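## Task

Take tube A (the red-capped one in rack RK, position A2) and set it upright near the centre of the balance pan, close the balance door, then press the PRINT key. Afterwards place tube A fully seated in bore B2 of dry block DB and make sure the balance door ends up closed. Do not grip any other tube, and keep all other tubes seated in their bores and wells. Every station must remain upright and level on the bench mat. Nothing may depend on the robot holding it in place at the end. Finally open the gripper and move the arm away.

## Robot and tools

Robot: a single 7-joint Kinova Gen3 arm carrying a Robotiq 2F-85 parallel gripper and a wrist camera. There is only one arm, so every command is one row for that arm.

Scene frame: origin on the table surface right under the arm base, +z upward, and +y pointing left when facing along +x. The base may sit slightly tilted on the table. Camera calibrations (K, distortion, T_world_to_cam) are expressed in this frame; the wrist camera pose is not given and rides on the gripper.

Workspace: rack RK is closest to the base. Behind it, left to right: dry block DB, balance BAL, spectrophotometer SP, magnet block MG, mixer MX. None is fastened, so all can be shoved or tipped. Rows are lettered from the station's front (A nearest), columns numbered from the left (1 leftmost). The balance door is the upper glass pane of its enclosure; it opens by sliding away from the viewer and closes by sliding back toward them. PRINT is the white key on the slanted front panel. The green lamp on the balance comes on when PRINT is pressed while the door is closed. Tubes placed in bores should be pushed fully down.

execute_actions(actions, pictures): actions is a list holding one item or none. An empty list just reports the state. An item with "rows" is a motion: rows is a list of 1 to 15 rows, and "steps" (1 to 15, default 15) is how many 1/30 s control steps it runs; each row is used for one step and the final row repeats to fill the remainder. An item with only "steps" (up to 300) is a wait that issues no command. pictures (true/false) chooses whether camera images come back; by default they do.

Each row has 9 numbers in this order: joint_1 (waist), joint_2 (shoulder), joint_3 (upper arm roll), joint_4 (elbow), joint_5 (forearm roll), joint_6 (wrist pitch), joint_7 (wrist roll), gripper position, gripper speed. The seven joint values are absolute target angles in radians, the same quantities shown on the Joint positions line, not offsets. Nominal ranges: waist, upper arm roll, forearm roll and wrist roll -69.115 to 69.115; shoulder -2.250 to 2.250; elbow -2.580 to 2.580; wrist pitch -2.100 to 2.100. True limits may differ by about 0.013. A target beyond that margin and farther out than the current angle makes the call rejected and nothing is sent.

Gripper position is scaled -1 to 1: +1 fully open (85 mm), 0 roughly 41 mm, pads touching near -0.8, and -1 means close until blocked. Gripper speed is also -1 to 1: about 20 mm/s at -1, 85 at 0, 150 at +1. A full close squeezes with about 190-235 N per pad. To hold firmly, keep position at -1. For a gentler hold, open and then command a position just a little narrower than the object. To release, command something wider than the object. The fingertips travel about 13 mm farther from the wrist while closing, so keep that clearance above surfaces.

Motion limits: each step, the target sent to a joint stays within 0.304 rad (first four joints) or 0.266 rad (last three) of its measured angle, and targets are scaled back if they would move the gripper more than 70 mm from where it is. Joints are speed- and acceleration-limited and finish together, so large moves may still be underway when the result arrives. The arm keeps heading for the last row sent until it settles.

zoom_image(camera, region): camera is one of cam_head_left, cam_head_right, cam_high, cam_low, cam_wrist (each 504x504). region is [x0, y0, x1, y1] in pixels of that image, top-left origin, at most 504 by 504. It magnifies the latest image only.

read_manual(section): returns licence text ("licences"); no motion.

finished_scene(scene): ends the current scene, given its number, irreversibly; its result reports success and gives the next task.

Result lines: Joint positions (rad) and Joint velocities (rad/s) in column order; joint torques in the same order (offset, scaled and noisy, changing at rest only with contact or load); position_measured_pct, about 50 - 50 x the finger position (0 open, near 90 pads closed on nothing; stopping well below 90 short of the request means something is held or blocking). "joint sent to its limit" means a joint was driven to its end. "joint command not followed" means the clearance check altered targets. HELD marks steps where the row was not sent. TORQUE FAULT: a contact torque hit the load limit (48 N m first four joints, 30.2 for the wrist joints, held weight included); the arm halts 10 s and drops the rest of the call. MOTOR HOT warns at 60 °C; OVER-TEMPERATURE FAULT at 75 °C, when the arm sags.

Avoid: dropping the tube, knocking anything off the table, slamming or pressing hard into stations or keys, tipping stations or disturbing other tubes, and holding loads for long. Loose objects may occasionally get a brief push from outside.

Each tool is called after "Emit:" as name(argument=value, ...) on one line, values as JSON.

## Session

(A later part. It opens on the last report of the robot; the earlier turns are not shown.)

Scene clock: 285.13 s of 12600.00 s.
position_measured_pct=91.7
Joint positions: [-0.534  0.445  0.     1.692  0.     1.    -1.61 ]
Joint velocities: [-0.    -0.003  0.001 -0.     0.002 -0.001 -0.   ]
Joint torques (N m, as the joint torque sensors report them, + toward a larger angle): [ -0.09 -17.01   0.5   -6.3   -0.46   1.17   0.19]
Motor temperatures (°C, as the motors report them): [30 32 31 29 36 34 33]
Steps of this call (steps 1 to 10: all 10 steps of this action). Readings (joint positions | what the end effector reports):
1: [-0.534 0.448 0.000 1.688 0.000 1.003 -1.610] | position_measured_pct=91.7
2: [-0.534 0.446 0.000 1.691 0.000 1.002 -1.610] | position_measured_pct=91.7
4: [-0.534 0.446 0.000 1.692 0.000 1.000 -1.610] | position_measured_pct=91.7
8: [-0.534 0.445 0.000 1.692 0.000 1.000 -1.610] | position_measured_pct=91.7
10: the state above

Shut at (.4455,1.694). Now PRINT.

Emit:
execute_actions(actions=[{"rows":[[-0.534,0.456,0,1.676,0,1.01,-1.61,-1,0],[-0.534,0.456,0,1.676,0,1.01,-1.61,-1,0],[-0.534,0.456,0,1.676,0,1.01,-1.61,-1,0],[-0.534,0.456,0,1.676,0,1.01,-1.61,-1,0],[-0.534,0.40,0,1.60,0,1.14,-1.61,-1,0]],"steps":15}], pictures=false)

Emit:
execute_actions(actions=[{"rows":[[-0.55,0.18,0,1.86,0,1.05,-1.63,-1,0]],"steps":14}], pictures=false)

Emit:
execute_actions(actions=[{"rows":[[-0.57,0.0,0,2.12,0,0.85,-1.65,-1,0]],"steps":14}], pictures=false)

Emit:
execute_actions(actions=[{"rows":[[-0.584,0.0,0,2.3,0,0.62,-1.66,-1,0]],"steps":14}], pictures=false)

Emit:
execute_actions(actions=[{"rows":[[-0.584,0.12,0,2.38,0,0.40,-1.66,-1,0]],"steps":14}], pictures=false)

Emit:
execute_actions(actions=[{"rows":[[-0.584,0.28,0,2.425,0,0.14,-1.66,-1,0]],"steps":14}], pictures=false)

Emit:
execute_actions(actions=[{"rows":[[-0.584,0.436,0,2.4751,0,-0.0695,-1.66,-1,0]],"steps":15}])

Scene clock: 300.73 s of 12600.00 s.
position_measured_pct=91.7
Joint positions: [-0.534  0.401  0.     1.6   -0.     1.14  -1.61 ]
Joint velocities: [-0.    -0.011 -0.    -0.003 -0.002  0.001  0.   ]
Joint torques (N m, as the joint torque sensors report them, + toward a larger angle): [ -0.15 -16.55   0.54  -8.79  -0.42  -0.01   0.2 ]
Motor temperatures (°C, as the motors report them): [30 32 31 29 36 34 33]
Steps of this call (steps 1 to 15: the robot went on to your last target; steps 16 to 453: nothing new was sent; steps 454 to 468: all 15 steps of this action). Readings (joint positions | what the end effector reports):
454: [-0.534 0.446 0.000 1.691 0.000 1.000 -1.610] | position_measured_pct=91.7
455: [-0.534 0.450 0.000 1.686 0.000 1.004 -1.610] | position_measured_pct=91.7
457: [-0.534 0.455 0.000 1.677 0.000 1.009 -1.610] | position_measured_pct=91.7
461: [-0.534 0.429 -0.000 1.643 0.000 1.065 -1.610] | position_measured_pct=91.7
468: the state above

Scene clock: 301.20 s of 12600.00 s.
position_measured_pct=91.7
Joint positions: [-0.549  0.188 -0.     1.857 -0.     1.052 -1.63 ]
Joint velocities: [-0.003 -0.036  0.001  0.057 -0.    -0.022 -0.004]
Joint torques (N m, as the joint torque sensors report them, + toward a larger angle): [ -0.22 -11.46   0.34 -10.03  -0.45  -0.74   0.16]
Motor temperatures (°C, as the motors report them): [30 32 31 29 36 34 33]
Steps of this call (steps 1 to 14: all 14 steps of this action). Readings (joint positions | what the end effector reports):
1: [-0.534 0.400 0.000 1.601 0.000 1.139 -1.610] | position_measured_pct=91.7
2: [-0.535 0.393 0.000 1.607 0.000 1.136 -1.610] | position_measured_pct=91.7
4: [-0.537 0.367 0.000 1.634 0.000 1.124 -1.612] | position_measured_pct=91.7
8: [-0.544 0.265 -0.000 1.752 -0.000 1.083 -1.622] | position_measured_pct=91.7
14: the state above

Scene clock: 301.67 s of 12600.00 s.
position_measured_pct=91.7
Joint positions: [-0.569  0.007 -0.     2.117 -0.     0.852 -1.65 ]
Joint velocities: [-0.004 -0.03   0.001  0.057  0.    -0.044 -0.004]
Joint torques (N m, as the joint torque sensors report them, + toward a larger angle): [-0.19 -8.09  0.21 -9.75 -0.3  -0.98  0.13]
Motor temperatures (°C, as the motors report them): [30 32 31 29 36 34 33]
Steps of this call (steps 1 to 14: all 14 steps of this action). Readings (joint positions | what the end effector reports):
1: [-0.550 0.186 0.000 1.859 0.000 1.050 -1.630] | position_measured_pct=91.7
2: [-0.550 0.179 0.000 1.866 0.000 1.045 -1.630] | position_measured_pct=91.7
4: [-0.553 0.156 0.000 1.894 0.000 1.024 -1.632] | position_measured_pct=91.7
8: [-0.562 0.070 -0.000 2.012 -0.000 0.934 -1.642] | position_measured_pct=91.7
14: the state above

Scene clock: 302.13 s of 12600.00 s.
position_measured_pct=91.7
Joint positions: [-0.584  0.     0.     2.299 -0.     0.62  -1.66 ]
Joint velocities: [-0.004 -0.004  0.     0.015 -0.001 -0.007 -0.001]
Joint torques (N m, as the joint torque sensors report them, + toward a larger angle): [ 0.16 -8.13  0.32 -7.89 -0.5  -0.84  0.2 ]
Motor temperatures (°C, as the motors report them): [30 32 31 29 36 34 33]
Steps of this call (steps 1 to 14: all 14 steps of this action). Readings (joint positions | what the end effector reports):
1: [-0.569 0.006 0.000 2.119 0.000 0.850 -1.650] | position_measured_pct=91.7
2: [-0.570 0.004 0.000 2.125 0.000 0.843 -1.650] | position_measured_pct=91.7
4: [-0.573 0.002 0.000 2.153 0.000 0.808 -1.652] | position_measured_pct=91.7
8: [-0.581 0.001 -0.000 2.255 -0.000 0.677 -1.658] | position_measured_pct=91.7
14: the state above

Scene clock: 302.60 s of 12600.00 s.
position_measured_pct=91.7
Joint positions: [-0.584  0.118 -0.     2.38   0.     0.4   -1.66 ]
Joint velocities: [ 0.     0.022  0.     0.006  0.001 -0.     0.001]
Joint torques (N m, as the joint torque sensors report them, + toward a larger angle): [-0.17 -9.48  0.45 -6.76 -0.44 -0.8   0.18]
Motor temperatures (°C, as the motors report them): [30 32 31 29 36 34 33]
Steps of this call (steps 1 to 14: all 14 steps of this action). Readings (joint positions | what the end effector reports):
1: [-0.584 0.002 0.000 2.300 -0.000 0.619 -1.660] | position_measured_pct=91.7
2: [-0.584 0.009 0.000 2.304 -0.000 0.609 -1.660] | position_measured_pct=91.7
4: [-0.584 0.039 0.000 2.322 -0.000 0.561 -1.660] | position_measured_pct=91.7
8: [-0.584 0.107 -0.000 2.371 -0.000 0.423 -1.660] | position_measured_pct=91.7
14: the state above

Scene clock: 303.07 s of 12600.00 s.
position_measured_pct=91.7
Joint positions: [-0.584  0.276 -0.     2.425  0.     0.14  -1.66 ]
Joint velocities: [ 0.     0.038 -0.     0.007  0.001  0.001 -0.001]
Joint torques (N m, as the joint torque sensors report them, + toward a larger angle): [ -0.07 -10.98   0.44  -4.99  -0.47  -0.97   0.18]
Motor temperatures (°C, as the motors report them): [30 32 31 29 36 34 33]
Steps of this call (steps 1 to 14: all 14 steps of this action). Readings (joint positions | what the end effector reports):
1: [-0.584 0.120 0.000 2.380 -0.000 0.399 -1.660] | position_measured_pct=91.7
2: [-0.584 0.128 0.000 2.382 -0.000 0.391 -1.660] | position_measured_pct=91.7
4: [-0.584 0.159 0.000 2.390 -0.000 0.348 -1.660] | position_measured_pct=91.7
8: [-0.584 0.247 -0.000 2.415 0.000 0.197 -1.660] | position_measured_pct=91.7
14: the state above

Scene clock: 303.57 s of 12600.00 s.
position_measured_pct=91.7
Joint positions: [-0.584  0.433 -0.     2.475 -0.    -0.069 -1.66 ]
Joint velocities: [0.    0.026 0.    0.003 0.002 0.001 0.   ]
Joint torques (N m, as the joint torque sensors report them, + toward a larger angle): [ -0.06 -12.35   0.55  -3.17  -0.47  -0.94   0.19]
Motor temperatures (°C, as the motors report them): [30 32 31 29 36 34 33]
Steps of this call (steps 1 to 15: all 15 steps of this action). Readings (joint positions | what the end effector reports):
1: [-0.584 0.278 0.000 2.425 -0.000 0.139 -1.660] | position_measured_pct=91.7
2: [-0.584 0.286 0.000 2.427 0.000 0.132 -1.660] | position_measured_pct=91.7
4: [-0.584 0.318 0.000 2.436 0.000 0.096 -1.660] | position_measured_pct=91.7
8: [-0.584 0.408 -0.000 2.466 -0.000 -0.030 -1.660] | position_measured_pct=91.7
15: the state above

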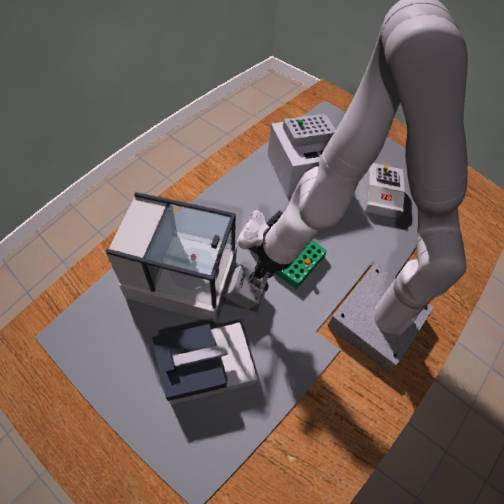

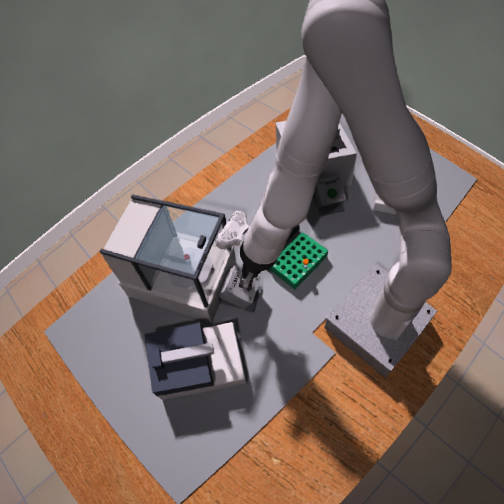

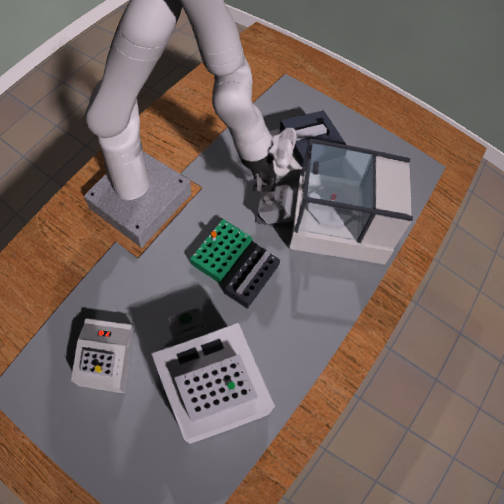

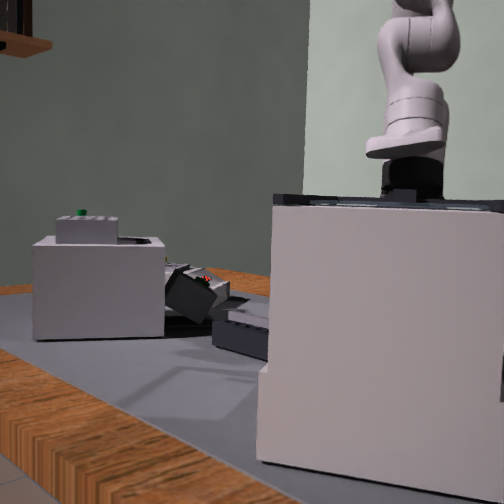

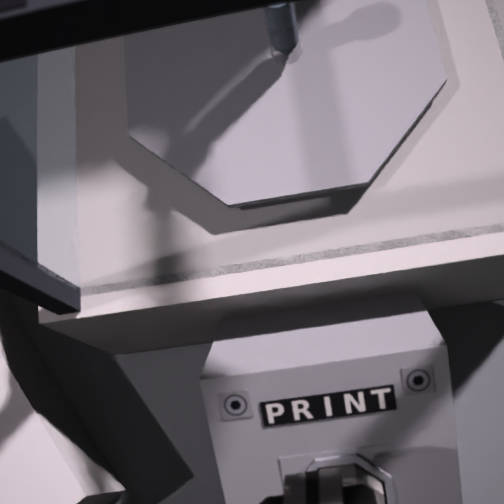

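Emit:
execute_actions(actions=[{"rows":[[-0.561,0.44,0,2.467,0,-0.0654,-1.64,-1,0],[-0.561,0.44,0,2.467,0,-0.0654,-1.64,-1,0],[-0.561,0.44,0,2.467,0,-0.0654,-1.64,-1,0],[-0.561,0.46,0,2.471,0,-0.0894,-1.64,-1,0],[-0.561,0.48,0,2.475,0,-0.1134,-1.64,-1,0],[-0.561,0.50,0,2.479,0,-0.1374,-1.64,-1,0],[-0.561,0.515,0,2.482,0,-0.1554,-1.64,-1,0]],"steps":15}], pictures=false)

Emit:
execute_actions(actions=[{"rows":[[-0.561,0.525,0,2.484,0,-0.1674,-1.64,-1,0],[-0.561,0.535,0,2.4855,0,-0.179,-1.64,-1,0]],"steps":12}], pictures=false)

Emit:
execute_actions(actions=[{"rows":[[-0.561,0.543,0,2.487,0,-0.1884,-1.64,-1,0],[-0.561,0.552,0,2.4886,0,-0.199,-1.64,-1,0]],"steps":14}])

Scene clock: 317.87 s of 12600.00 s.
position_measured_pct=91.7
Joint positions: [-0.561  0.513  0.     2.482 -0.    -0.155 -1.64 ]
Joint velocities: [ 0.001  0.019 -0.     0.002 -0.     0.001  0.   ]
Joint torques (N m, as the joint torque sensors report them, + toward a larger angle): [ -0.15 -12.92   0.57  -2.48  -0.45  -0.91   0.19]
Motor temperatures (°C, as the motors report them): [30 32 31 29 36 34 33]
Steps of this call (steps 1 to 15: the robot went on to your last target; steps 16 to 414: nothing new was sent; steps 415 to 429: all 15 steps of this action). Readings (joint positions | what the end effector reports):
415: [-0.582 0.436 -0.000 2.475 0.000 -0.069 -1.659] | position_measured_pct=91.7
416: [-0.575 0.438 -0.001 2.473 0.000 -0.068 -1.655] | position_measured_pct=91.7
418: [-0.563 0.441 0.000 2.468 -0.000 -0.067 -1.642] | position_measured_pct=91.7
422: [-0.562 0.492 0.000 2.477 0.000 -0.121 -1.640] | position_measured_pct=91.7
429: the state above

Scene clock: 318.27 s of 12600.00 s.
position_measured_pct=91.7
Joint positions: [-0.561  0.533  0.     2.486  0.    -0.179 -1.64 ]
Joint velocities: [-0.     0.002 -0.    -0.    -0.001  0.001 -0.001]
Joint torques (N m, as the joint torque sensors report them, + toward a larger angle): [ -0.12 -11.88   0.55  -2.38  -0.44  -0.79   0.19]
Motor temperatures (°C, as the motors report them): [30 32 31 29 36 34 33]
Steps of this call (steps 1 to 12: all 12 steps of this action). Readings (joint positions | what the end effector reports):
1: [-0.561 0.515 0.000 2.482 0.000 -0.156 -1.640] | position_measured_pct=91.7
2: [-0.561 0.522 0.000 2.483 0.000 -0.162 -1.640] | position_measured_pct=91.7
4: [-0.561 0.532 0.000 2.485 -0.000 -0.176 -1.640] | position_measured_pct=91.7
8: [-0.561 0.533 0.000 2.486 0.000 -0.179 -1.640] | position_measured_pct=91.7
12: the state above

Scene clock: 318.73 s of 12600.00 s.
position_measured_pct=91.7
Joint positions: [-0.561  0.546  0.     2.49   0.    -0.199 -1.64 ]
Joint velocities: [-0.    -0.001  0.     0.     0.002  0.001  0.   ]
Joint torques (N m, as the joint torque sensors report them, + toward a larger angle): [-0.09 -8.44  0.69 -2.94 -0.48 -0.78  0.21]
Motor temperatures (°C, as the motors report them): [30 32 31 29 36 34 33]
Steps of this call (steps 1 to 14: all 14 steps of this action). Readings (joint positions | what the end effector reports):
1: [-0.561 0.535 0.000 2.486 0.000 -0.180 -1.640] | position_measured_pct=91.7
2: [-0.561 0.540 0.000 2.486 0.000 -0.186 -1.640] | position_measured_pct=91.7
4: [-0.561 0.547 0.000 2.488 0.000 -0.197 -1.640] | position_measured_pct=91.7
8: [-0.561 0.546 0.000 2.490 0.000 -0.199 -1.640] | position_measured_pct=91.7
14: the state above

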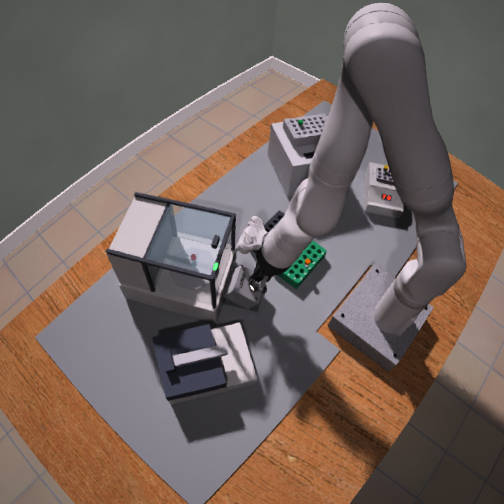

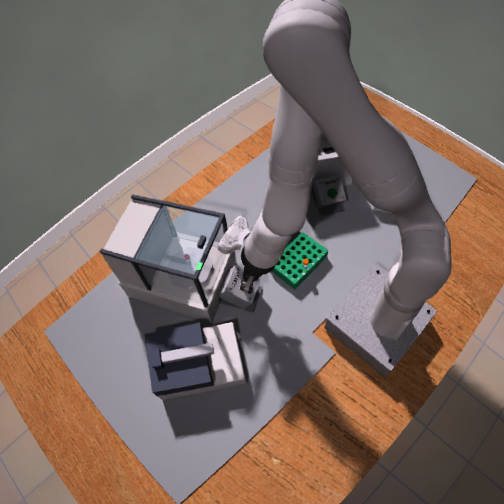

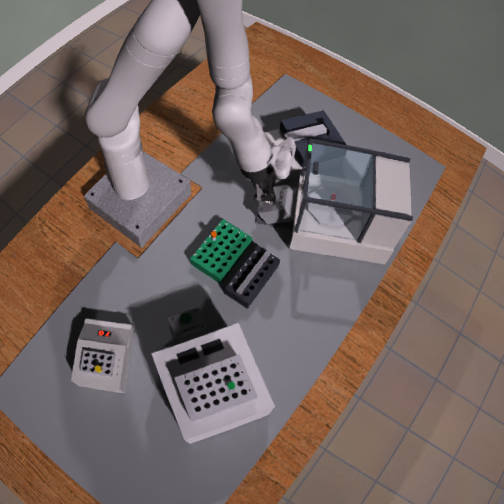

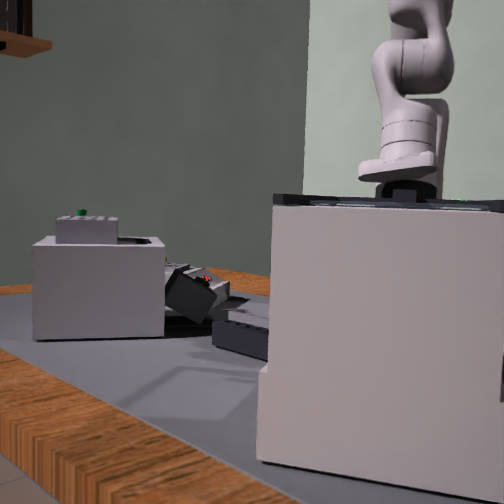

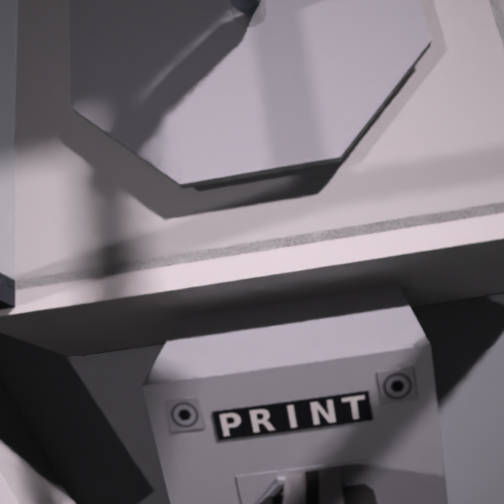

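Lit. Reverse, reopen, regrip.

Emit:
execute_actions(actions=[{"rows":[[-0.561,0.36,0,2.45,0,0.04,-1.64,-1,0]],"steps":13}], pictures=false)

Emit:
execute_actions(actions=[{"rows":[[-0.56,0.17,0,2.40,0,0.30,-1.64,-1,0]],"steps":13}], pictures=false)

Emit:
execute_actions(actions=[{"rows":[[-0.55,0.03,0,2.32,0,0.56,-1.63,-1,0]],"steps":13}], pictures=false)

Emit:
execute_actions(actions=[{"rows":[[-0.545,0.02,0,2.15,0,0.82,-1.62,-1,0]],"steps":13}], pictures=false)

Emit:
execute_actions(actions=[{"rows":[[-0.54,0.15,0,1.93,0,1.04,-1.615,-1,0]],"steps":13}], pictures=false)

Emit:
execute_actions(actions=[{"rows":[[-0.5383,0.32,0,1.7456,0,1.076,-1.615,-1,0]],"steps":14}], pictures=false)

Emit:
execute_actions(actions=[{"rows":[[-0.5383,0.369,0,1.813,0,0.96,-1.615,-1,0]],"steps":12}], pictures=false)

Emit:
execute_actions(actions=[{"rows":[[-0.5378,0.375,0,1.803,0,0.9636,-1.615,-1,0],[-0.5373,0.3895,0,1.781,0,0.971,-1.615,-1,0],[-0.5368,0.40,0,1.765,0,0.9766,-1.615,-1,0],[-0.5362,0.4105,0,1.749,0,0.982,-1.615,-1,0],[-0.5357,0.421,0,1.733,0,0.9876,-1.615,-1,0],[-0.5351,0.431,0,1.7168,0,0.9938,-1.615,-1,0],[-0.5346,0.4415,0,1.7005,0,0.9996,-1.615,-1,0],[-0.534,0.452,0,1.684,0,1.0056,-1.615,-1,0],[-0.5335,0.462,0,1.6675,0,1.012,-1.615,-1,0]],"steps":9}], pictures=false)

Emit:
execute_actions(actions=[{"rows":[[-0.533,0.4735,0,1.648,0,1.02,-1.61,-1,0],[-0.5325,0.485,0,1.628,0,1.0286,-1.61,-1,0],[-0.532,0.4965,0,1.608,0,1.037,-1.61,-1,0],[-0.5315,0.508,0,1.5875,0,1.046,-1.61,-1,0],[-0.531,0.5197,0,1.567,0,1.055,-1.61,-1,0],[-0.5305,0.5314,0,1.5465,0,1.0637,-1.61,-1,0],[-0.53,0.543,0,1.5257,0,1.073,-1.61,-1,0],[-0.5296,0.5548,0,1.5048,0,1.082,-1.61,-1,0],[-0.5292,0.5654,0,1.4855,0,1.0907,-1.61,-1,0],[-0.5289,0.576,0,1.466,0,1.0996,-1.61,-1,0],[-0.5285,0.5868,0,1.4464,0,1.1084,-1.61,-1,0],[-0.5281,0.5976,0,1.4266,0,1.1174,-1.61,-1,0],[-0.5278,0.6084,0,1.4067,0,1.1265,-1.61,-1,0],[-0.5274,0.6193,0,1.3866,0,1.1357,-1.61,-1,0],[-0.527,0.6303,0,1.3664,0,1.1449,-1.61,-1,0]]}], pictures=false)

Emit:
execute_actions(actions=[{"steps":8}], pictures=false)

Emit:
execute_actions(actions=[{"rows":[[-0.530,0.535,0,1.495,0,1.11,-1.45,-1,0]],"steps":12}], pictures=false)

Emit:
execute_actions(actions=[{"rows":[[-0.530,0.549,0,1.517,0,1.0756,-1.1,-0.4,0]],"steps":15}], pictures=false)

Emit:
execute_actions(actions=[{"rows":[[-0.530,0.564,0,1.537,0,1.04,-1.1,-0.4,-0.5],[-0.530,0.58,0,1.556,0,1.0056,-1.1,-0.4,-0.5],[-0.530,0.595,0,1.572,0,0.9746,-1.1,-0.4,-0.5],[-0.530,0.61,0,1.586,0,0.9456,-1.1,-0.4,-0.5],[-0.530,0.6255,0,1.5985,0,0.9176,-1.1,-0.4,-0.5],[-0.530,0.64,0,1.608,0,0.8936,-1.1,-0.4,-0.5]],"steps":15}])

Scene clock: 346.37 s of 12600.00 s.
position_measured_pct=91.7
Joint positions: [-0.561  0.367  0.     2.451 -0.     0.04  -1.64 ]
Joint velocities: [-0.    -0.048 -0.001 -0.003  0.001  0.022  0.   ]
Joint torques (N m, as the joint torque sensors report them, + toward a larger angle): [ -0.04 -12.56   0.61  -4.39  -0.48  -0.67   0.18]
Motor temperatures (°C, as the motors report them): [30 32 31 29 36 34 33]
Steps of this call (steps 1 to 15: the robot went on to your last target; steps 16 to 816: nothing new was sent; steps 817 to 829: all 13 steps of this action). Readings (joint positions | what the end effector reports):
817: [-0.561 0.545 0.000 2.490 0.000 -0.198 -1.640] | position_measured_pct=91.7
818: [-0.561 0.539 0.000 2.489 0.000 -0.191 -1.640] | position_measured_pct=91.7
820: [-0.561 0.510 -0.000 2.483 0.000 -0.158 -1.640] | position_measured_pct=91.7
824: [-0.561 0.408 0.000 2.460 0.000 -0.027 -1.640] | position_measured_pct=91.7
829: the state above

Scene clock: 346.80 s of 12600.00 s.
position_measured_pct=91.7
Joint positions: [-0.56   0.178  0.     2.401  0.     0.3   -1.64 ]
Joint velocities: [-0.    -0.051 -0.001 -0.005 -0.     0.022 -0.   ]
Joint torques (N m, as the joint torque sensors report them, + toward a larger angle): [ -0.13 -10.35   0.3   -6.01  -0.47  -1.02   0.22]
Motor temperatures (°C, as the motors report them): [30 32 31 29 36 34 33]
Steps of this call (steps 1 to 13: all 13 steps of this action). Readings (joint positions | what the end effector reports):
1: [-0.561 0.364 0.000 2.450 -0.000 0.041 -1.640] | position_measured_pct=91.7
2: [-0.561 0.356 -0.000 2.449 -0.000 0.048 -1.640] | position_measured_pct=91.7
4: [-0.561 0.323 -0.000 2.441 -0.000 0.084 -1.640] | position_measured_pct=91.7
8: [-0.560 0.220 0.000 2.413 0.000 0.227 -1.640] | position_measured_pct=91.7
13: the state above

Scene clock: 347.23 s of 12600.00 s.
position_measured_pct=91.7
Joint positions: [-0.55   0.035  0.     2.321  0.     0.56  -1.63 ]
Joint velocities: [ 0.003 -0.041 -0.001 -0.012  0.001  0.003  0.001]
Joint torques (N m, as the joint torque sensors report them, + toward a larger angle): [ 0.08 -8.24  0.27 -7.31 -0.43 -0.7   0.23]
Motor temperatures (°C, as the motors report them): [30 32 31 29 36 34 33]
Steps of this call (steps 1 to 13: all 13 steps of this action). Readings (joint positions | what the end effector reports):
1: [-0.560 0.174 -0.000 2.400 -0.000 0.302 -1.640] | position_measured_pct=91.7
2: [-0.559 0.166 -0.000 2.397 -0.000 0.311 -1.640] | position_measured_pct=91.7
4: [-0.557 0.133 -0.000 2.381 -0.000 0.360 -1.638] | position_measured_pct=91.7
8: [-0.552 0.055 0.000 2.334 0.000 0.513 -1.632] | position_measured_pct=91.7
13: the state above

Scene clock: 347.67 s of 12600.00 s.
position_measured_pct=91.7
Joint positions: [-0.545  0.02  -0.     2.151  0.     0.82  -1.62 ]
Joint velocities: [ 0.002 -0.003 -0.    -0.019 -0.     0.016  0.001]
Joint torques (N m, as the joint torque sensors report them, + toward a larger angle): [ 0.13 -8.9   0.35 -8.48 -0.42 -0.47  0.17]
Motor temperatures (°C, as the motors report them): [30 32 31 29 36 34 33]
Steps of this call (steps 1 to 13: all 13 steps of this action). Readings (joint positions | what the end effector reports):
1: [-0.550 0.033 0.000 2.319 -0.000 0.561 -1.630] | position_measured_pct=91.7
2: [-0.550 0.032 0.000 2.314 -0.000 0.569 -1.630] | position_measured_pct=91.7
4: [-0.549 0.029 0.000 2.286 -0.000 0.610 -1.628] | position_measured_pct=91.7
8: [-0.546 0.023 0.000 2.191 0.000 0.757 -1.622] | position_measured_pct=91.7
13: the state above

Scene clock: 348.10 s of 12600.00 s.
position_measured_pct=91.7
Joint positions: [-0.54   0.144 -0.     1.933  0.     1.038 -1.615]
Joint velocities: [ 0.001  0.02   0.    -0.05  -0.002  0.05   0.001]
Joint torques (N m, as the joint torque sensors report them, + toward a larger angle): [  0.04 -12.12   0.4   -7.49  -0.52   0.31   0.  ]
Motor temperatures (°C, as the motors report them): [30 32 31 29 36 34 33]
Steps of this call (steps 1 to 13: all 13 steps of this action). Readings (joint positions | what the end effector reports):
1: [-0.545 0.021 -0.000 2.150 -0.000 0.821 -1.620] | position_measured_pct=91.7
2: [-0.545 0.025 0.000 2.144 -0.000 0.826 -1.620] | position_measured_pct=91.7
4: [-0.544 0.044 0.000 2.116 -0.000 0.853 -1.619] | position_measured_pct=91.7
8: [-0.542 0.109 0.000 2.004 0.000 0.965 -1.617] | position_measured_pct=91.7
13: the state above

Scene clock: 348.57 s of 12600.00 s.
position_measured_pct=91.7
Joint positions: [-0.538  0.315 -0.     1.747 -0.     1.076 -1.615]
Joint velocities: [ 0.001  0.044  0.001 -0.016 -0.001  0.007  0.001]
Joint torques (N m, as the joint torque sensors report them, + toward a larger angle): [  0.   -15.31   0.59  -8.68  -0.46  -0.13   0.11]
Motor temperatures (°C, as the motors report them): [30 32 31 29 36 34 33]
Steps of this call (steps 1 to 14: all 14 steps of this action). Readings (joint positions | what the end effector reports):
1: [-0.540 0.147 -0.000 1.931 -0.000 1.040 -1.615] | position_measured_pct=91.7
2: [-0.540 0.154 0.000 1.924 -0.000 1.042 -1.615] | position_measured_pct=91.7
4: [-0.540 0.184 0.000 1.896 -0.000 1.047 -1.615] | position_measured_pct=91.7
8: [-0.539 0.279 -0.000 1.793 0.000 1.066 -1.615] | position_measured_pct=91.7
14: the state above

Scene clock: 348.97 s of 12600.00 s.
position_measured_pct=91.7
Joint positions: [-0.538  0.368  0.     1.813  0.     0.96  -1.615]
Joint velocities: [ 0.     0.01  -0.     0.002 -0.    -0.     0.   ]
Joint torques (N m, as the joint torque sensors report them, + toward a larger angle): [  0.01 -15.54   0.39  -7.98  -0.55  -0.04   0.21]
Motor temperatures (°C, as the motors report them): [30 32 31 29 36 34 33]
Steps of this call (steps 1 to 12: all 12 steps of this action). Readings (joint positions | what the end effector reports):
1: [-0.538 0.317 -0.000 1.747 -0.000 1.074 -1.615] | position_measured_pct=91.7
2: [-0.538 0.323 0.000 1.752 -0.000 1.066 -1.615] | position_measured_pct=91.7
4: [-0.538 0.345 0.000 1.778 -0.000 1.021 -1.615] | position_measured_pct=91.7
8: [-0.538 0.366 -0.000 1.812 -0.000 0.961 -1.615] | position_measured_pct=91.7
12: the state above

Scene clock: 349.27 s of 12600.00 s.
position_measured_pct=91.7
Joint positions: [-0.535  0.437  0.     1.709  0.     0.998 -1.615]
Joint velocities: [ 0.016  0.293 -0.    -0.475  0.001  0.173  0.001]
Joint torques (N m, as the joint torque sensors report them, + toward a larger angle): [ -0.39 -16.48   0.45  -8.95  -0.51  -0.5    0.18]
Motor temperatures (°C, as the motors report them): [30 32 31 29 36 34 33]
Steps of this call (steps 1 to 9: all 9 steps of this action). Readings (joint positions | what the end effector reports):
1: [-0.538 0.369 -0.000 1.812 -0.000 0.960 -1.615] | position_measured_pct=91.7
2: [-0.538 0.373 -0.000 1.807 -0.000 0.963 -1.615] | position_measured_pct=91.7
4: [-0.537 0.390 0.000 1.784 -0.000 0.971 -1.615] | position_measured_pct=91.7
8: [-0.535 0.427 0.000 1.725 0.000 0.992 -1.615] | position_measured_pct=91.7
9: the state above

Scene clock: 349.77 s of 12600.00 s.
position_measured_pct=91.7
Joint positions: [-0.528  0.599  0.     1.425  0.     1.12  -1.61 ]
Joint velocities: [ 0.012  0.325 -0.    -0.598 -0.002  0.27   0.001]
Joint torques (N m, as the joint torque sensors report them, + toward a larger angle): [ -0.13 -20.35   0.39  -9.13  -0.58  -0.84   0.19]
Motor temperatures (°C, as the motors report them): [30 32 31 29 36 34 33]
Steps of this call (steps 1 to 15: all 15 steps of this action). Readings (joint positions | what the end effector reports):
1: [-0.534 0.447 0.000 1.693 0.000 1.004 -1.615] | position_measured_pct=91.7
2: [-0.534 0.457 0.000 1.677 0.000 1.010 -1.615] | position_measured_pct=91.7
4: [-0.533 0.478 0.000 1.641 0.000 1.025 -1.612] | position_measured_pct=91.7
8: [-0.531 0.522 0.000 1.564 0.000 1.058 -1.610] | position_measured_pct=91.7
15: the state above

Scene clock: 350.03 s of 12600.00 s.
position_measured_pct=91.7
Joint positions: [-0.527  0.628  0.     1.368  0.     1.146 -1.61 ]
Joint velocities: [-0.     0.015 -0.    -0.01  -0.001  0.003  0.   ]
Joint torques (N m, as the joint torque sensors report them, + toward a larger angle): [ -0.03 -20.77   0.58  -9.11  -0.4   -0.65   0.24]
Motor temperatures (°C, as the motors report them): [30 32 31 29 36 34 33]
Steps of this call (steps 1 to 8: the robot went on to your last target). Readings (joint positions | what the end effector reports):
1: [-0.527 0.609 0.000 1.406 0.000 1.129 -1.610] | position_measured_pct=91.7
2: [-0.527 0.618 0.000 1.390 0.000 1.136 -1.610] | position_measured_pct=91.7
4: [-0.527 0.626 0.000 1.372 0.000 1.144 -1.610] | position_measured_pct=91.7
8: the state above

Scene clock: 350.43 s of 12600.00 s.
position_measured_pct=91.7
Joint positions: [-0.53   0.539 -0.     1.494  0.     1.11  -1.45 ]
Joint velocities: [-0.001 -0.027  0.001  0.021 -0.002 -0.008  0.003]
Joint torques (N m, as the joint torque sensors report them, + toward a larger angle): [  0.1  -19.57   0.65  -8.52  -0.4    0.     0.24]
Motor temperatures (°C, as the motors report them): [30 32 31 29 36 34 33]
Steps of this call (steps 1 to 12: all 12 steps of this action). Readings (joint positions | what the end effector reports):
1: [-0.527 0.628 0.000 1.368 0.000 1.146 -1.609] | position_measured_pct=91.7
2: [-0.527 0.624 0.000 1.373 0.000 1.144 -1.603] | position_measured_pct=91.7
4: [-0.528 0.603 0.000 1.399 0.000 1.136 -1.570] | position_measured_pct=91.7
8: [-0.530 0.547 -0.000 1.478 -0.000 1.115 -1.469] | position_measured_pct=91.7
12: the state above

Scene clock: 350.93 s of 12600.00 s.
position_measured_pct=69.8
Joint positions: [-0.53   0.549 -0.     1.517 -0.     1.076 -1.1  ]
Joint velocities: [ 0.     0.001  0.001  0.002 -0.001  0.     0.003]
Joint torques (N m, as the joint torque sensors report them, + toward a larger angle): [  0.   -19.51   0.5   -8.5   -0.46  -0.18   0.29]
Motor temperatures (°C, as the motors report them): [30 32 31 29 36 34 33]
Steps of this call (steps 1 to 15: all 15 steps of this action). Readings (joint positions | what the end effector reports):
1: [-0.530 0.538 0.000 1.494 -0.000 1.110 -1.449] | position_measured_pct=91.7
2: [-0.530 0.538 0.000 1.495 -0.000 1.109 -1.439] | position_measured_pct=91.7
4: [-0.530 0.540 0.000 1.500 0.000 1.102 -1.388] | position_measured_pct=86.9
8: [-0.530 0.545 0.000 1.510 -0.000 1.086 -1.229] | position_measured_pct=75.8
15: the state above

Scene clock: 351.43 s of 12600.00 s.
position_measured_pct=69.8
Joint positions: [-0.53   0.639  0.     1.608  0.     0.894 -1.1  ]
Joint velocities: [ 0.     0.008  0.     0.001 -0.001  0.    -0.   ]
Joint torques (N m, as the joint torque sensors report them, + toward a larger angle): [  0.04 -20.12   0.57  -7.51  -0.5    0.01   0.16]
Motor temperatures (°C, as the motors report them): [30 32 31 29 36 34 33]
Steps of this call (steps 1 to 15: all 15 steps of this action). Readings (joint positions | what the end effector reports):
1: [-0.530 0.550 -0.000 1.518 -0.000 1.074 -1.100] | position_measured_pct=69.8
2: [-0.530 0.554 0.000 1.523 -0.000 1.066 -1.100] | position_measured_pct=69.8
4: [-0.530 0.576 0.000 1.547 -0.000 1.021 -1.100] | position_measured_pct=69.8
8: [-0.530 0.630 -0.000 1.599 0.000 0.913 -1.100] | position_measured_pct=69.8
15: the state above

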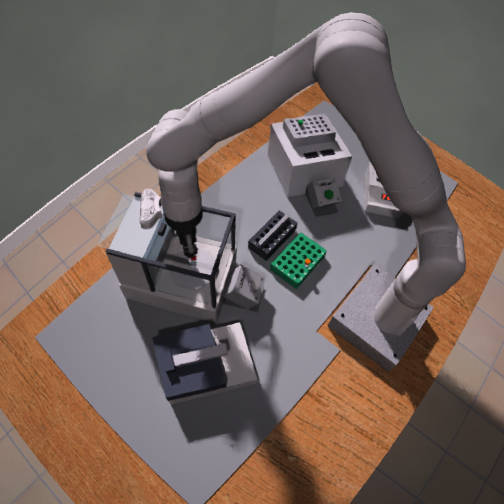

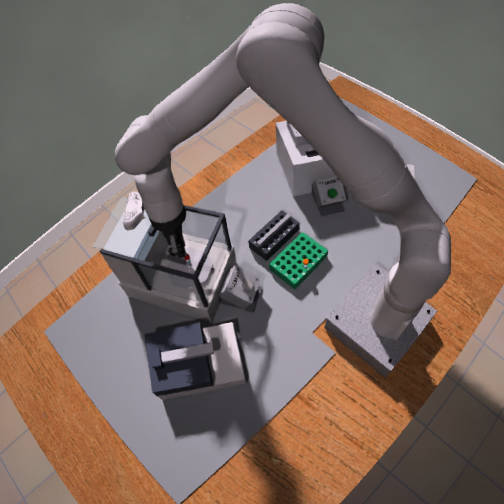

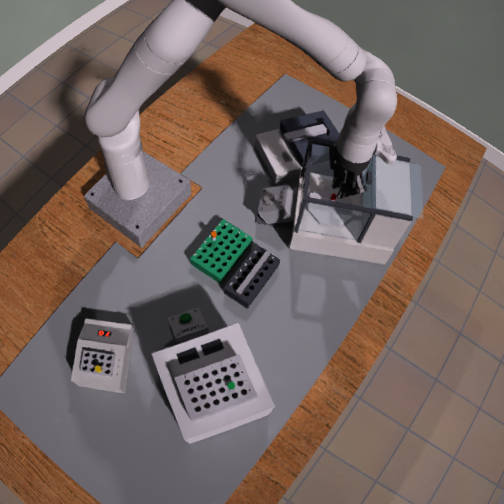

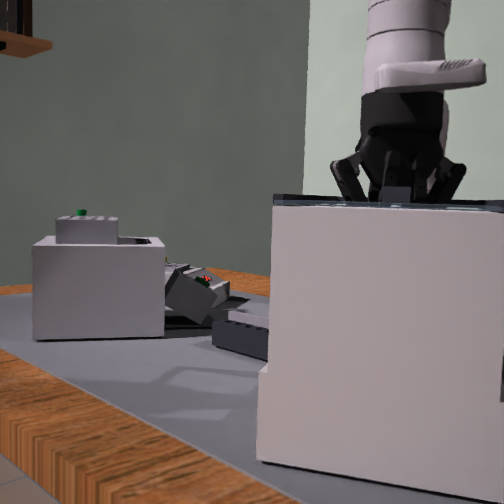

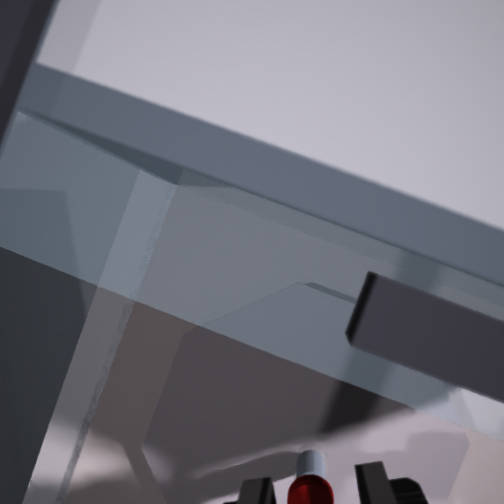

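Emit:
execute_actions(actions=[{"rows":[[-0.530,0.65,0,1.615,0,0.8766,-1.1,-0.4,-0.5],[-0.530,0.66,0,1.6215,0,0.86,-1.1,-0.4,-0.5],[-0.530,0.67,0,1.628,0,0.8436,-1.1,-0.4,-0.5],[-0.530,0.68,0,1.634,0,0.8276,-1.1,-0.4,-0.5],[-0.530,0.688,0,1.6383,0,0.8153,-1.1,-0.4,-0.5]],"steps":14}], pictures=false)

Emit:
execute_actions(actions=[{"rows":[[-0.530,0.688,0,1.6383,0,0.8153,-1.1,-0.64,-0.5]],"steps":14}], pictures=false)

Emit:
execute_actions(actions=[{"rows":[[-0.530,0.67,0,1.628,0,0.8436,-1.1,-0.64,-0.5],[-0.530,0.65,0,1.615,0,0.8766,-1.1,-0.64,-0.5],[-0.530,0.6255,0,1.5985,0,0.9176,-1.1,-0.64,-0.5],[-0.530,0.61,0,1.586,0,0.9456,-1.1,-0.64,-0.5],[-0.530,0.595,0,1.572,0,0.9746,-1.1,-0.64,-0.5],[-0.530,0.58,0,1.556,0,1.0056,-1.1,-0.64,-0.5],[-0.530,0.564,0,1.537,0,1.04,-1.1,-0.64,-0.5],[-0.530,0.549,0,1.517,0,1.0756,-1.1,-0.64,-0.5]],"steps":15}], pictures=false)

Emit:
execute_actions(actions=[{"rows":[[-0.530,0.478,0,1.365,0,1.298,-1.3,-0.64,-0.5]],"steps":15}], pictures=false)

Emit:
zoom_image(camera="cam_high", region=[50,300,150,400])

Scene clock: 368.70 s of 12600.00 s.
position_measured_pct=69.8
Joint positions: [-0.53   0.687  0.     1.639 -0.     0.816 -1.1  ]
Joint velocities: [ 0.     0.004 -0.    -0.002 -0.001  0.001  0.   ]
Joint torques (N m, as the joint torque sensors report them, + toward a larger angle): [ -0.12 -19.96   0.61  -7.27  -0.51  -0.31   0.19]
Motor temperatures (°C, as the motors report them): [30 32 31 29 36 34 33]
Steps of this call (steps 1 to 15: the robot went on to your last target; steps 16 to 504: nothing new was sent; steps 505 to 518: all 14 steps of this action). Readings (joint positions | what the end effector reports):
505: [-0.530 0.641 0.000 1.608 -0.000 0.893 -1.100] | position_measured_pct=69.8
506: [-0.530 0.646 0.000 1.611 -0.000 0.885 -1.100] | position_measured_pct=69.8
508: [-0.530 0.663 0.000 1.622 -0.000 0.858 -1.100] | position_measured_pct=69.8
512: [-0.530 0.686 -0.000 1.638 -0.000 0.817 -1.100] | position_measured_pct=69.8
518: the state above

Scene clock: 369.17 s of 12600.00 s.
position_measured_pct=80.2
Joint positions: [-0.53   0.688  0.     1.638  0.     0.815 -1.1  ]
Joint velocities: [-0.     0.    -0.    -0.001 -0.    -0.     0.   ]
Joint torques (N m, as the joint torque sensors report them, + toward a larger angle): [ -0.16 -19.95   0.5   -6.91  -0.46  -0.06   0.25]
Motor temperatures (°C, as the motors report them): [30 32 31 29 36 34 33]
Steps of this call (steps 1 to 14: all 14 steps of this action). Readings (joint positions | what the end effector reports):
1: [-0.530 0.687 0.000 1.639 -0.000 0.816 -1.100] | position_measured_pct=69.8
2: [-0.530 0.687 0.000 1.639 -0.000 0.816 -1.100] | position_measured_pct=70.2
4: [-0.530 0.688 0.000 1.639 -0.000 0.816 -1.100] | position_measured_pct=72.6
8: [-0.530 0.688 0.000 1.638 0.000 0.815 -1.100] | position_measured_pct=79.0
14: the state above

Scene clock: 369.67 s of 12600.00 s.
position_measured_pct=80.2
Joint positions: [-0.53   0.551  0.     1.517 -0.     1.076 -1.1  ]
Joint velocities: [-0.    -0.018 -0.    -0.005  0.     0.002  0.   ]
Joint torques (N m, as the joint torque sensors report them, + toward a larger angle): [ -0.05 -19.14   0.56  -8.25  -0.44  -0.19   0.14]
Motor temperatures (°C, as the motors report them): [30 32 31 29 36 34 33]
Steps of this call (steps 1 to 15: all 15 steps of this action). Readings (joint positions | what the end effector reports):
1: [-0.530 0.687 0.000 1.638 0.000 0.816 -1.100] | position_measured_pct=80.2
2: [-0.530 0.681 -0.000 1.635 0.000 0.824 -1.100] | position_measured_pct=80.2
4: [-0.530 0.653 -0.000 1.620 0.000 0.865 -1.100] | position_measured_pct=80.2
8: [-0.530 0.589 -0.000 1.563 0.000 0.988 -1.100] | position_measured_pct=80.2
15: the state above

Scene clock: 370.17 s of 12600.00 s.
position_measured_pct=80.2
Joint positions: [-0.53   0.478  0.     1.365 -0.     1.298 -1.3  ]
Joint velocities: [-0.    -0.005 -0.    -0.004 -0.001 -0.001  0.   ]
Joint torques (N m, as the joint torque sensors report them, + toward a larger angle): [ -0.12 -18.92   0.57  -9.34  -0.49  -0.1    0.17]
Motor temperatures (°C, as the motors report them): [30 32 31 29 36 34 33]
Steps of this call (steps 1 to 15: all 15 steps of this action). Readings (joint positions | what the end effector reports):
1: [-0.530 0.550 -0.000 1.516 0.000 1.077 -1.101] | position_measured_pct=80.2
2: [-0.530 0.547 -0.000 1.511 0.000 1.084 -1.107] | position_measured_pct=80.2
4: [-0.530 0.533 -0.000 1.484 0.000 1.123 -1.142] | position_measured_pct=80.2
8: [-0.530 0.491 0.000 1.392 -0.000 1.258 -1.264] | position_measured_pct=80.2
15: the state above

Region (50, 300, 150, 400) of cam_high's 504x504 image, scaled by 5.040, with more detail than that image has.

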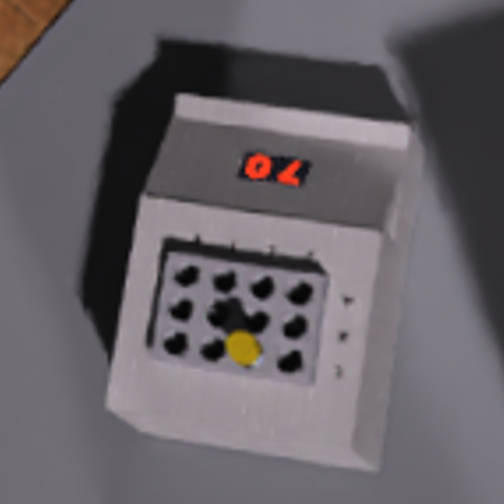

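Emit:
execute_actions(actions=[{"rows":[[0.922,0.42,0,1.46,0,1.26,-1.75,-0.64,-0.5]],"steps":15}], pictures=false)

Emit:
execute_actions(actions=[{"steps":25}], pictures=false)

Emit:
execute_actions(actions=[{"rows":[[0.922,0.45,0,1.67,0,1.02,-1.75,-0.64,-0.5]],"steps":14}], pictures=false)

Emit:
execute_actions(actions=[{"rows":[[0.922,0.55,0,1.7893,0,0.802,-1.75,-0.64,-0.5]],"steps":15}])

Scene clock: 388.83 s of 12600.00 s.
position_measured_pct=80.2
Joint positions: [-0.171  0.436 -0.001  1.435 -0.     1.269 -1.594]
Joint velocities: [ 0.91  -0.051  0.003  0.088  0.001 -0.037 -0.564]
Joint torques (N m, as the joint torque sensors report them, + toward a larger angle): [ -0.16 -18.14   0.37  -8.67  -0.42   0.02   0.2 ]
Motor temperatures (°C, as the motors report them): [30 32 31 29 36 34 33]
Steps of this call (steps 1 to 15: the robot went on to your last target; steps 16 to 545: nothing new was sent; steps 546 to 560: all 15 steps of this action). Readings (joint positions | what the end effector reports):
546: [-0.528 0.478 -0.000 1.365 -0.000 1.298 -1.301] | position_measured_pct=80.2
547: [-0.522 0.476 -0.002 1.367 -0.001 1.297 -1.305] | position_measured_pct=80.2
549: [-0.492 0.471 -0.003 1.376 -0.002 1.294 -1.328] | position_measured_pct=80.2
553: [-0.381 0.453 -0.001 1.404 -0.000 1.282 -1.422] | position_measured_pct=80.2
560: the state above

Scene clock: 389.67 s of 12600.00 s.
position_measured_pct=80.2
Joint positions: [ 0.597  0.422 -0.     1.458  0.     1.26  -1.743]
Joint velocities: [ 0.925 -0.003  0.     0.004  0.    -0.002 -0.027]
Joint torques (N m, as the joint torque sensors report them, + toward a larger angle): [ -0.1  -18.02   0.39  -8.81  -0.51   0.02   0.17]
Motor temperatures (°C, as the motors report them): [30 32 31 29 36 34 33]
Steps of this call (steps 1 to 25: the robot went on to your last target). Readings (joint positions | what the end effector reports):
1: [-0.140 0.434 -0.001 1.438 -0.000 1.268 -1.612] | position_measured_pct=80.2
2: [-0.110 0.433 -0.000 1.440 -0.000 1.267 -1.628] | position_measured_pct=80.2
4: [-0.049 0.430 -0.000 1.444 -0.000 1.266 -1.654] | position_measured_pct=80.2
8: [0.074 0.427 -0.000 1.450 -0.000 1.263 -1.691] | position_measured_pct=80.2
25: the state above

Scene clock: 390.13 s of 12600.00 s.
position_measured_pct=80.2
Joint positions: [ 0.913  0.45   0.003  1.668  0.001  1.022 -1.75 ]
Joint velocities: [ 0.051  0.008 -0.004  0.057 -0.004 -0.062 -0.001]
Joint torques (N m, as the joint torque sensors report them, + toward a larger angle): [ -3.47 -19.07  -1.81  -9.55  -1.11  -0.32   0.13]
Motor temperatures (°C, as the motors report them): [30 32 31 29 36 34 33]
Steps of this call (steps 1 to 14: all 14 steps of this action). Readings (joint positions | what the end effector reports):
1: [0.627 0.422 0.000 1.458 0.000 1.260 -1.744] | position_measured_pct=80.2
2: [0.656 0.422 0.001 1.461 0.000 1.257 -1.744] | position_measured_pct=80.2
4: [0.709 0.425 0.001 1.481 0.000 1.235 -1.746] | position_measured_pct=80.2
8: [0.818 0.438 0.000 1.574 0.000 1.129 -1.748] | position_measured_pct=80.2
14: the state above

Scene clock: 390.63 s of 12600.00 s.
position_measured_pct=80.2
Joint positions: [ 0.922  0.549  0.     1.789  0.     0.802 -1.75 ]
Joint velocities: [ 0.001  0.009 -0.     0.001  0.001  0.    -0.001]
Joint torques (N m, as the joint torque sensors report them, + toward a larger angle): [ -0.29 -17.92   0.44  -6.97  -0.46  -0.1    0.21]
Motor temperatures (°C, as the motors report them): [30 32 31 29 36 34 33]
Steps of this call (steps 1 to 15: all 15 steps of this action). Readings (joint positions | what the end effector reports):
1: [0.915 0.451 0.002 1.670 0.001 1.019 -1.750] | position_measured_pct=80.2
2: [0.916 0.456 0.001 1.675 0.000 1.010 -1.750] | position_measured_pct=80.2
4: [0.919 0.481 0.000 1.702 -0.000 0.961 -1.750] | position_measured_pct=80.2
8: [0.921 0.540 0.000 1.777 0.000 0.824 -1.750] | position_measured_pct=80.2
15: the state above

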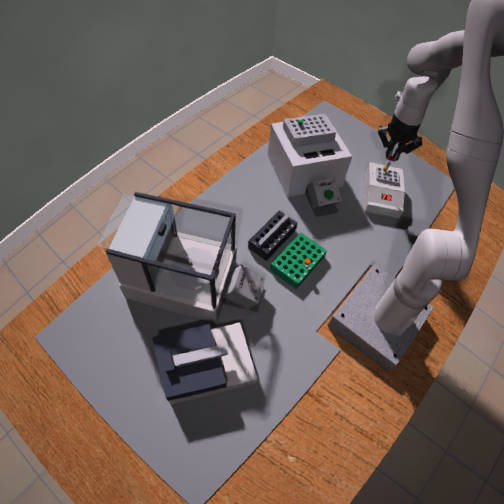

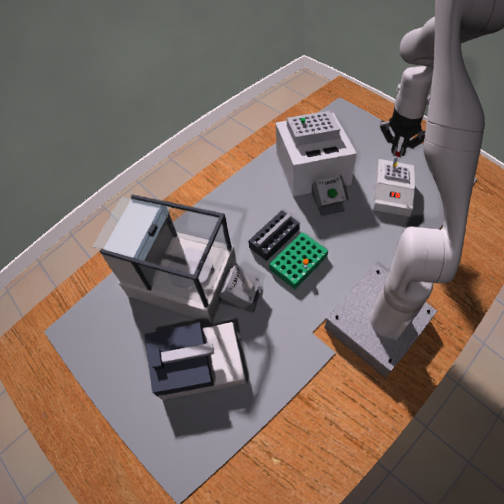

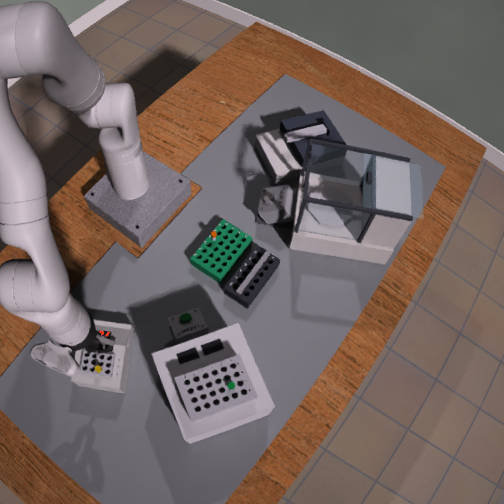

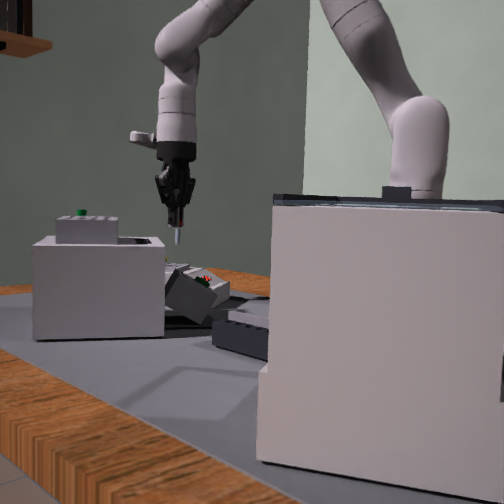

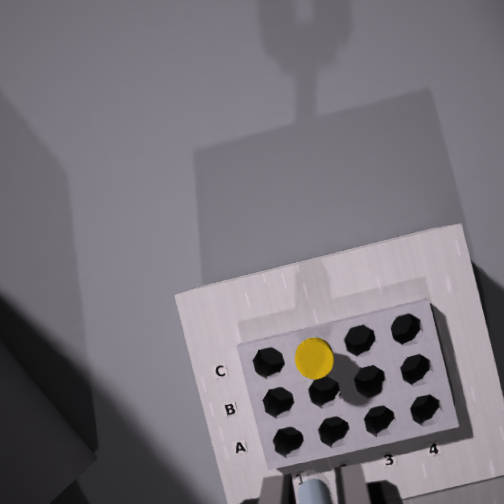

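Emit:
execute_actions(actions=[{"rows":[[0.9446,0.60,0,1.735,0,0.8066,-1.616,-0.64,-0.5]],"steps":10}], pictures=false)

Emit:
execute_actions(actions=[{"rows":[[0.9446,0.6422,0,1.7584,0,0.741,-1.616,-0.64,-0.5]],"steps":15}])

Scene clock: 404.10 s of 12600.00 s.
position_measured_pct=80.2
Joint positions: [ 0.944  0.598  0.     1.735  0.     0.806 -1.616]
Joint velocities: [ 0.007  0.017 -0.005 -0.009 -0.002  0.003  0.002]
Joint torques (N m, as the joint torque sensors report them, + toward a larger angle): [ -0.31 -18.68   0.77  -6.64  -0.52  -0.07   0.04]
Motor temperatures (°C, as the motors report them): [30 32 31 29 36 34 33]
Steps of this call (steps 1 to 15: the robot went on to your last target; steps 16 to 394: nothing new was sent; steps 395 to 404: all 10 steps of this action). Readings (joint positions | what the end effector reports):
395: [0.923 0.551 -0.000 1.788 -0.000 0.802 -1.748] | position_measured_pct=80.2
396: [0.925 0.556 -0.000 1.784 -0.000 0.803 -1.739] | position_measured_pct=80.2
398: [0.934 0.578 -0.001 1.763 -0.000 0.805 -1.689] | position_measured_pct=80.2
402: [0.943 0.597 0.001 1.737 0.000 0.806 -1.617] | position_measured_pct=80.2
404: the state above

Scene clock: 404.60 s of 12600.00 s.
position_measured_pct=80.2
Joint positions: [ 0.945  0.642  0.     1.758  0.     0.741 -1.616]
Joint velocities: [ 0.     0.003 -0.    -0.     0.001  0.001 -0.   ]
Joint torques (N m, as the joint torque sensors report them, + toward a larger angle): [ -0.25 -18.85   0.56  -6.34  -0.45  -0.02   0.22]
Motor temperatures (°C, as the motors report them): [30 32 31 29 36 34 33]
Steps of this call (steps 1 to 15: all 15 steps of this action). Readings (joint positions | what the end effector reports):
1: [0.944 0.600 0.000 1.736 -0.000 0.805 -1.616] | position_measured_pct=80.2
2: [0.944 0.607 0.000 1.738 -0.000 0.797 -1.616] | position_measured_pct=80.2
4: [0.944 0.631 0.000 1.751 0.000 0.762 -1.616] | position_measured_pct=80.2
8: [0.945 0.640 -0.000 1.758 -0.000 0.741 -1.616] | position_measured_pct=80.2
15: the state above

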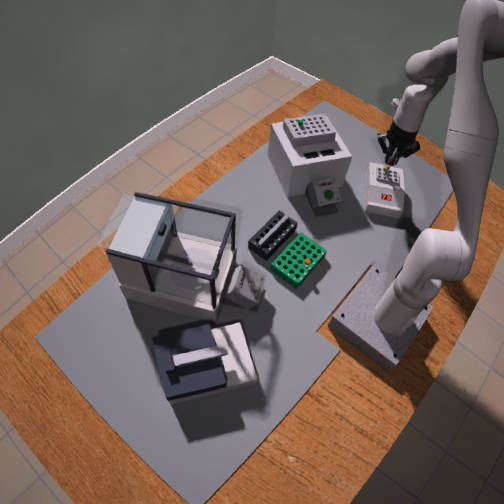

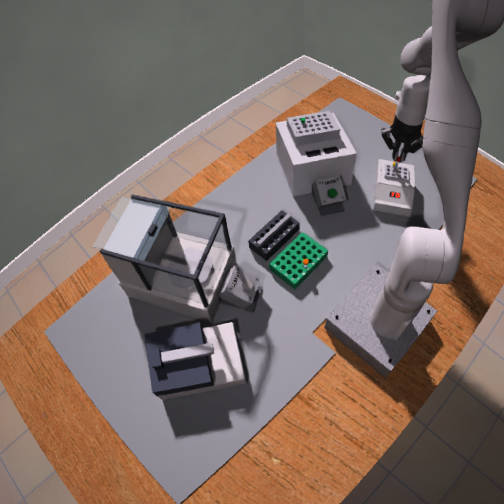

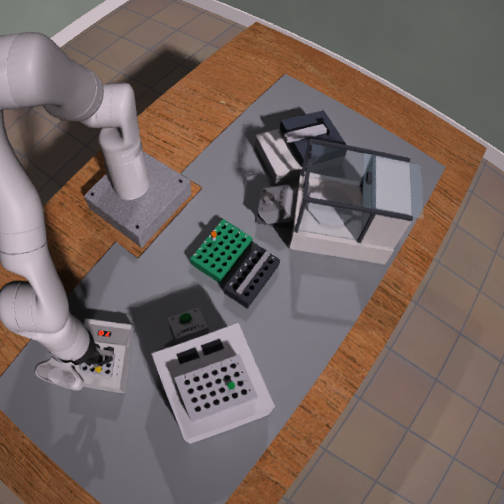

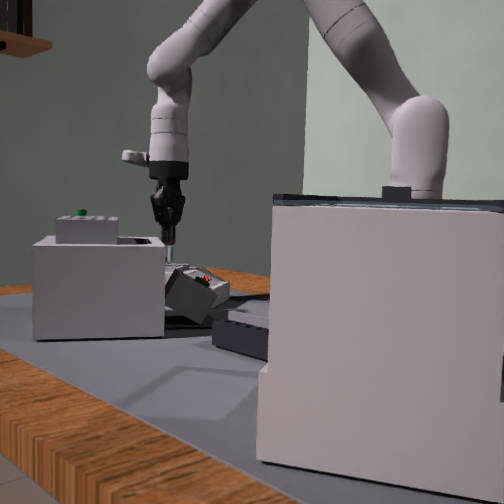

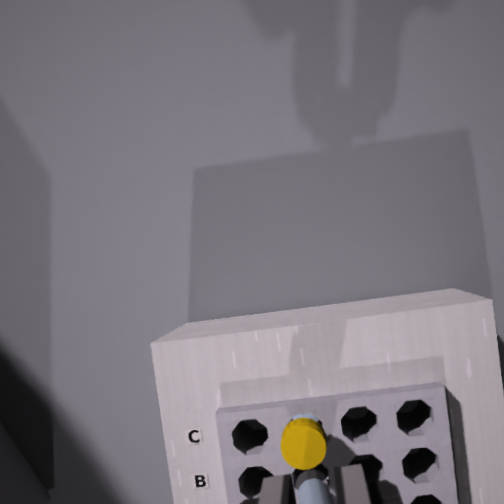

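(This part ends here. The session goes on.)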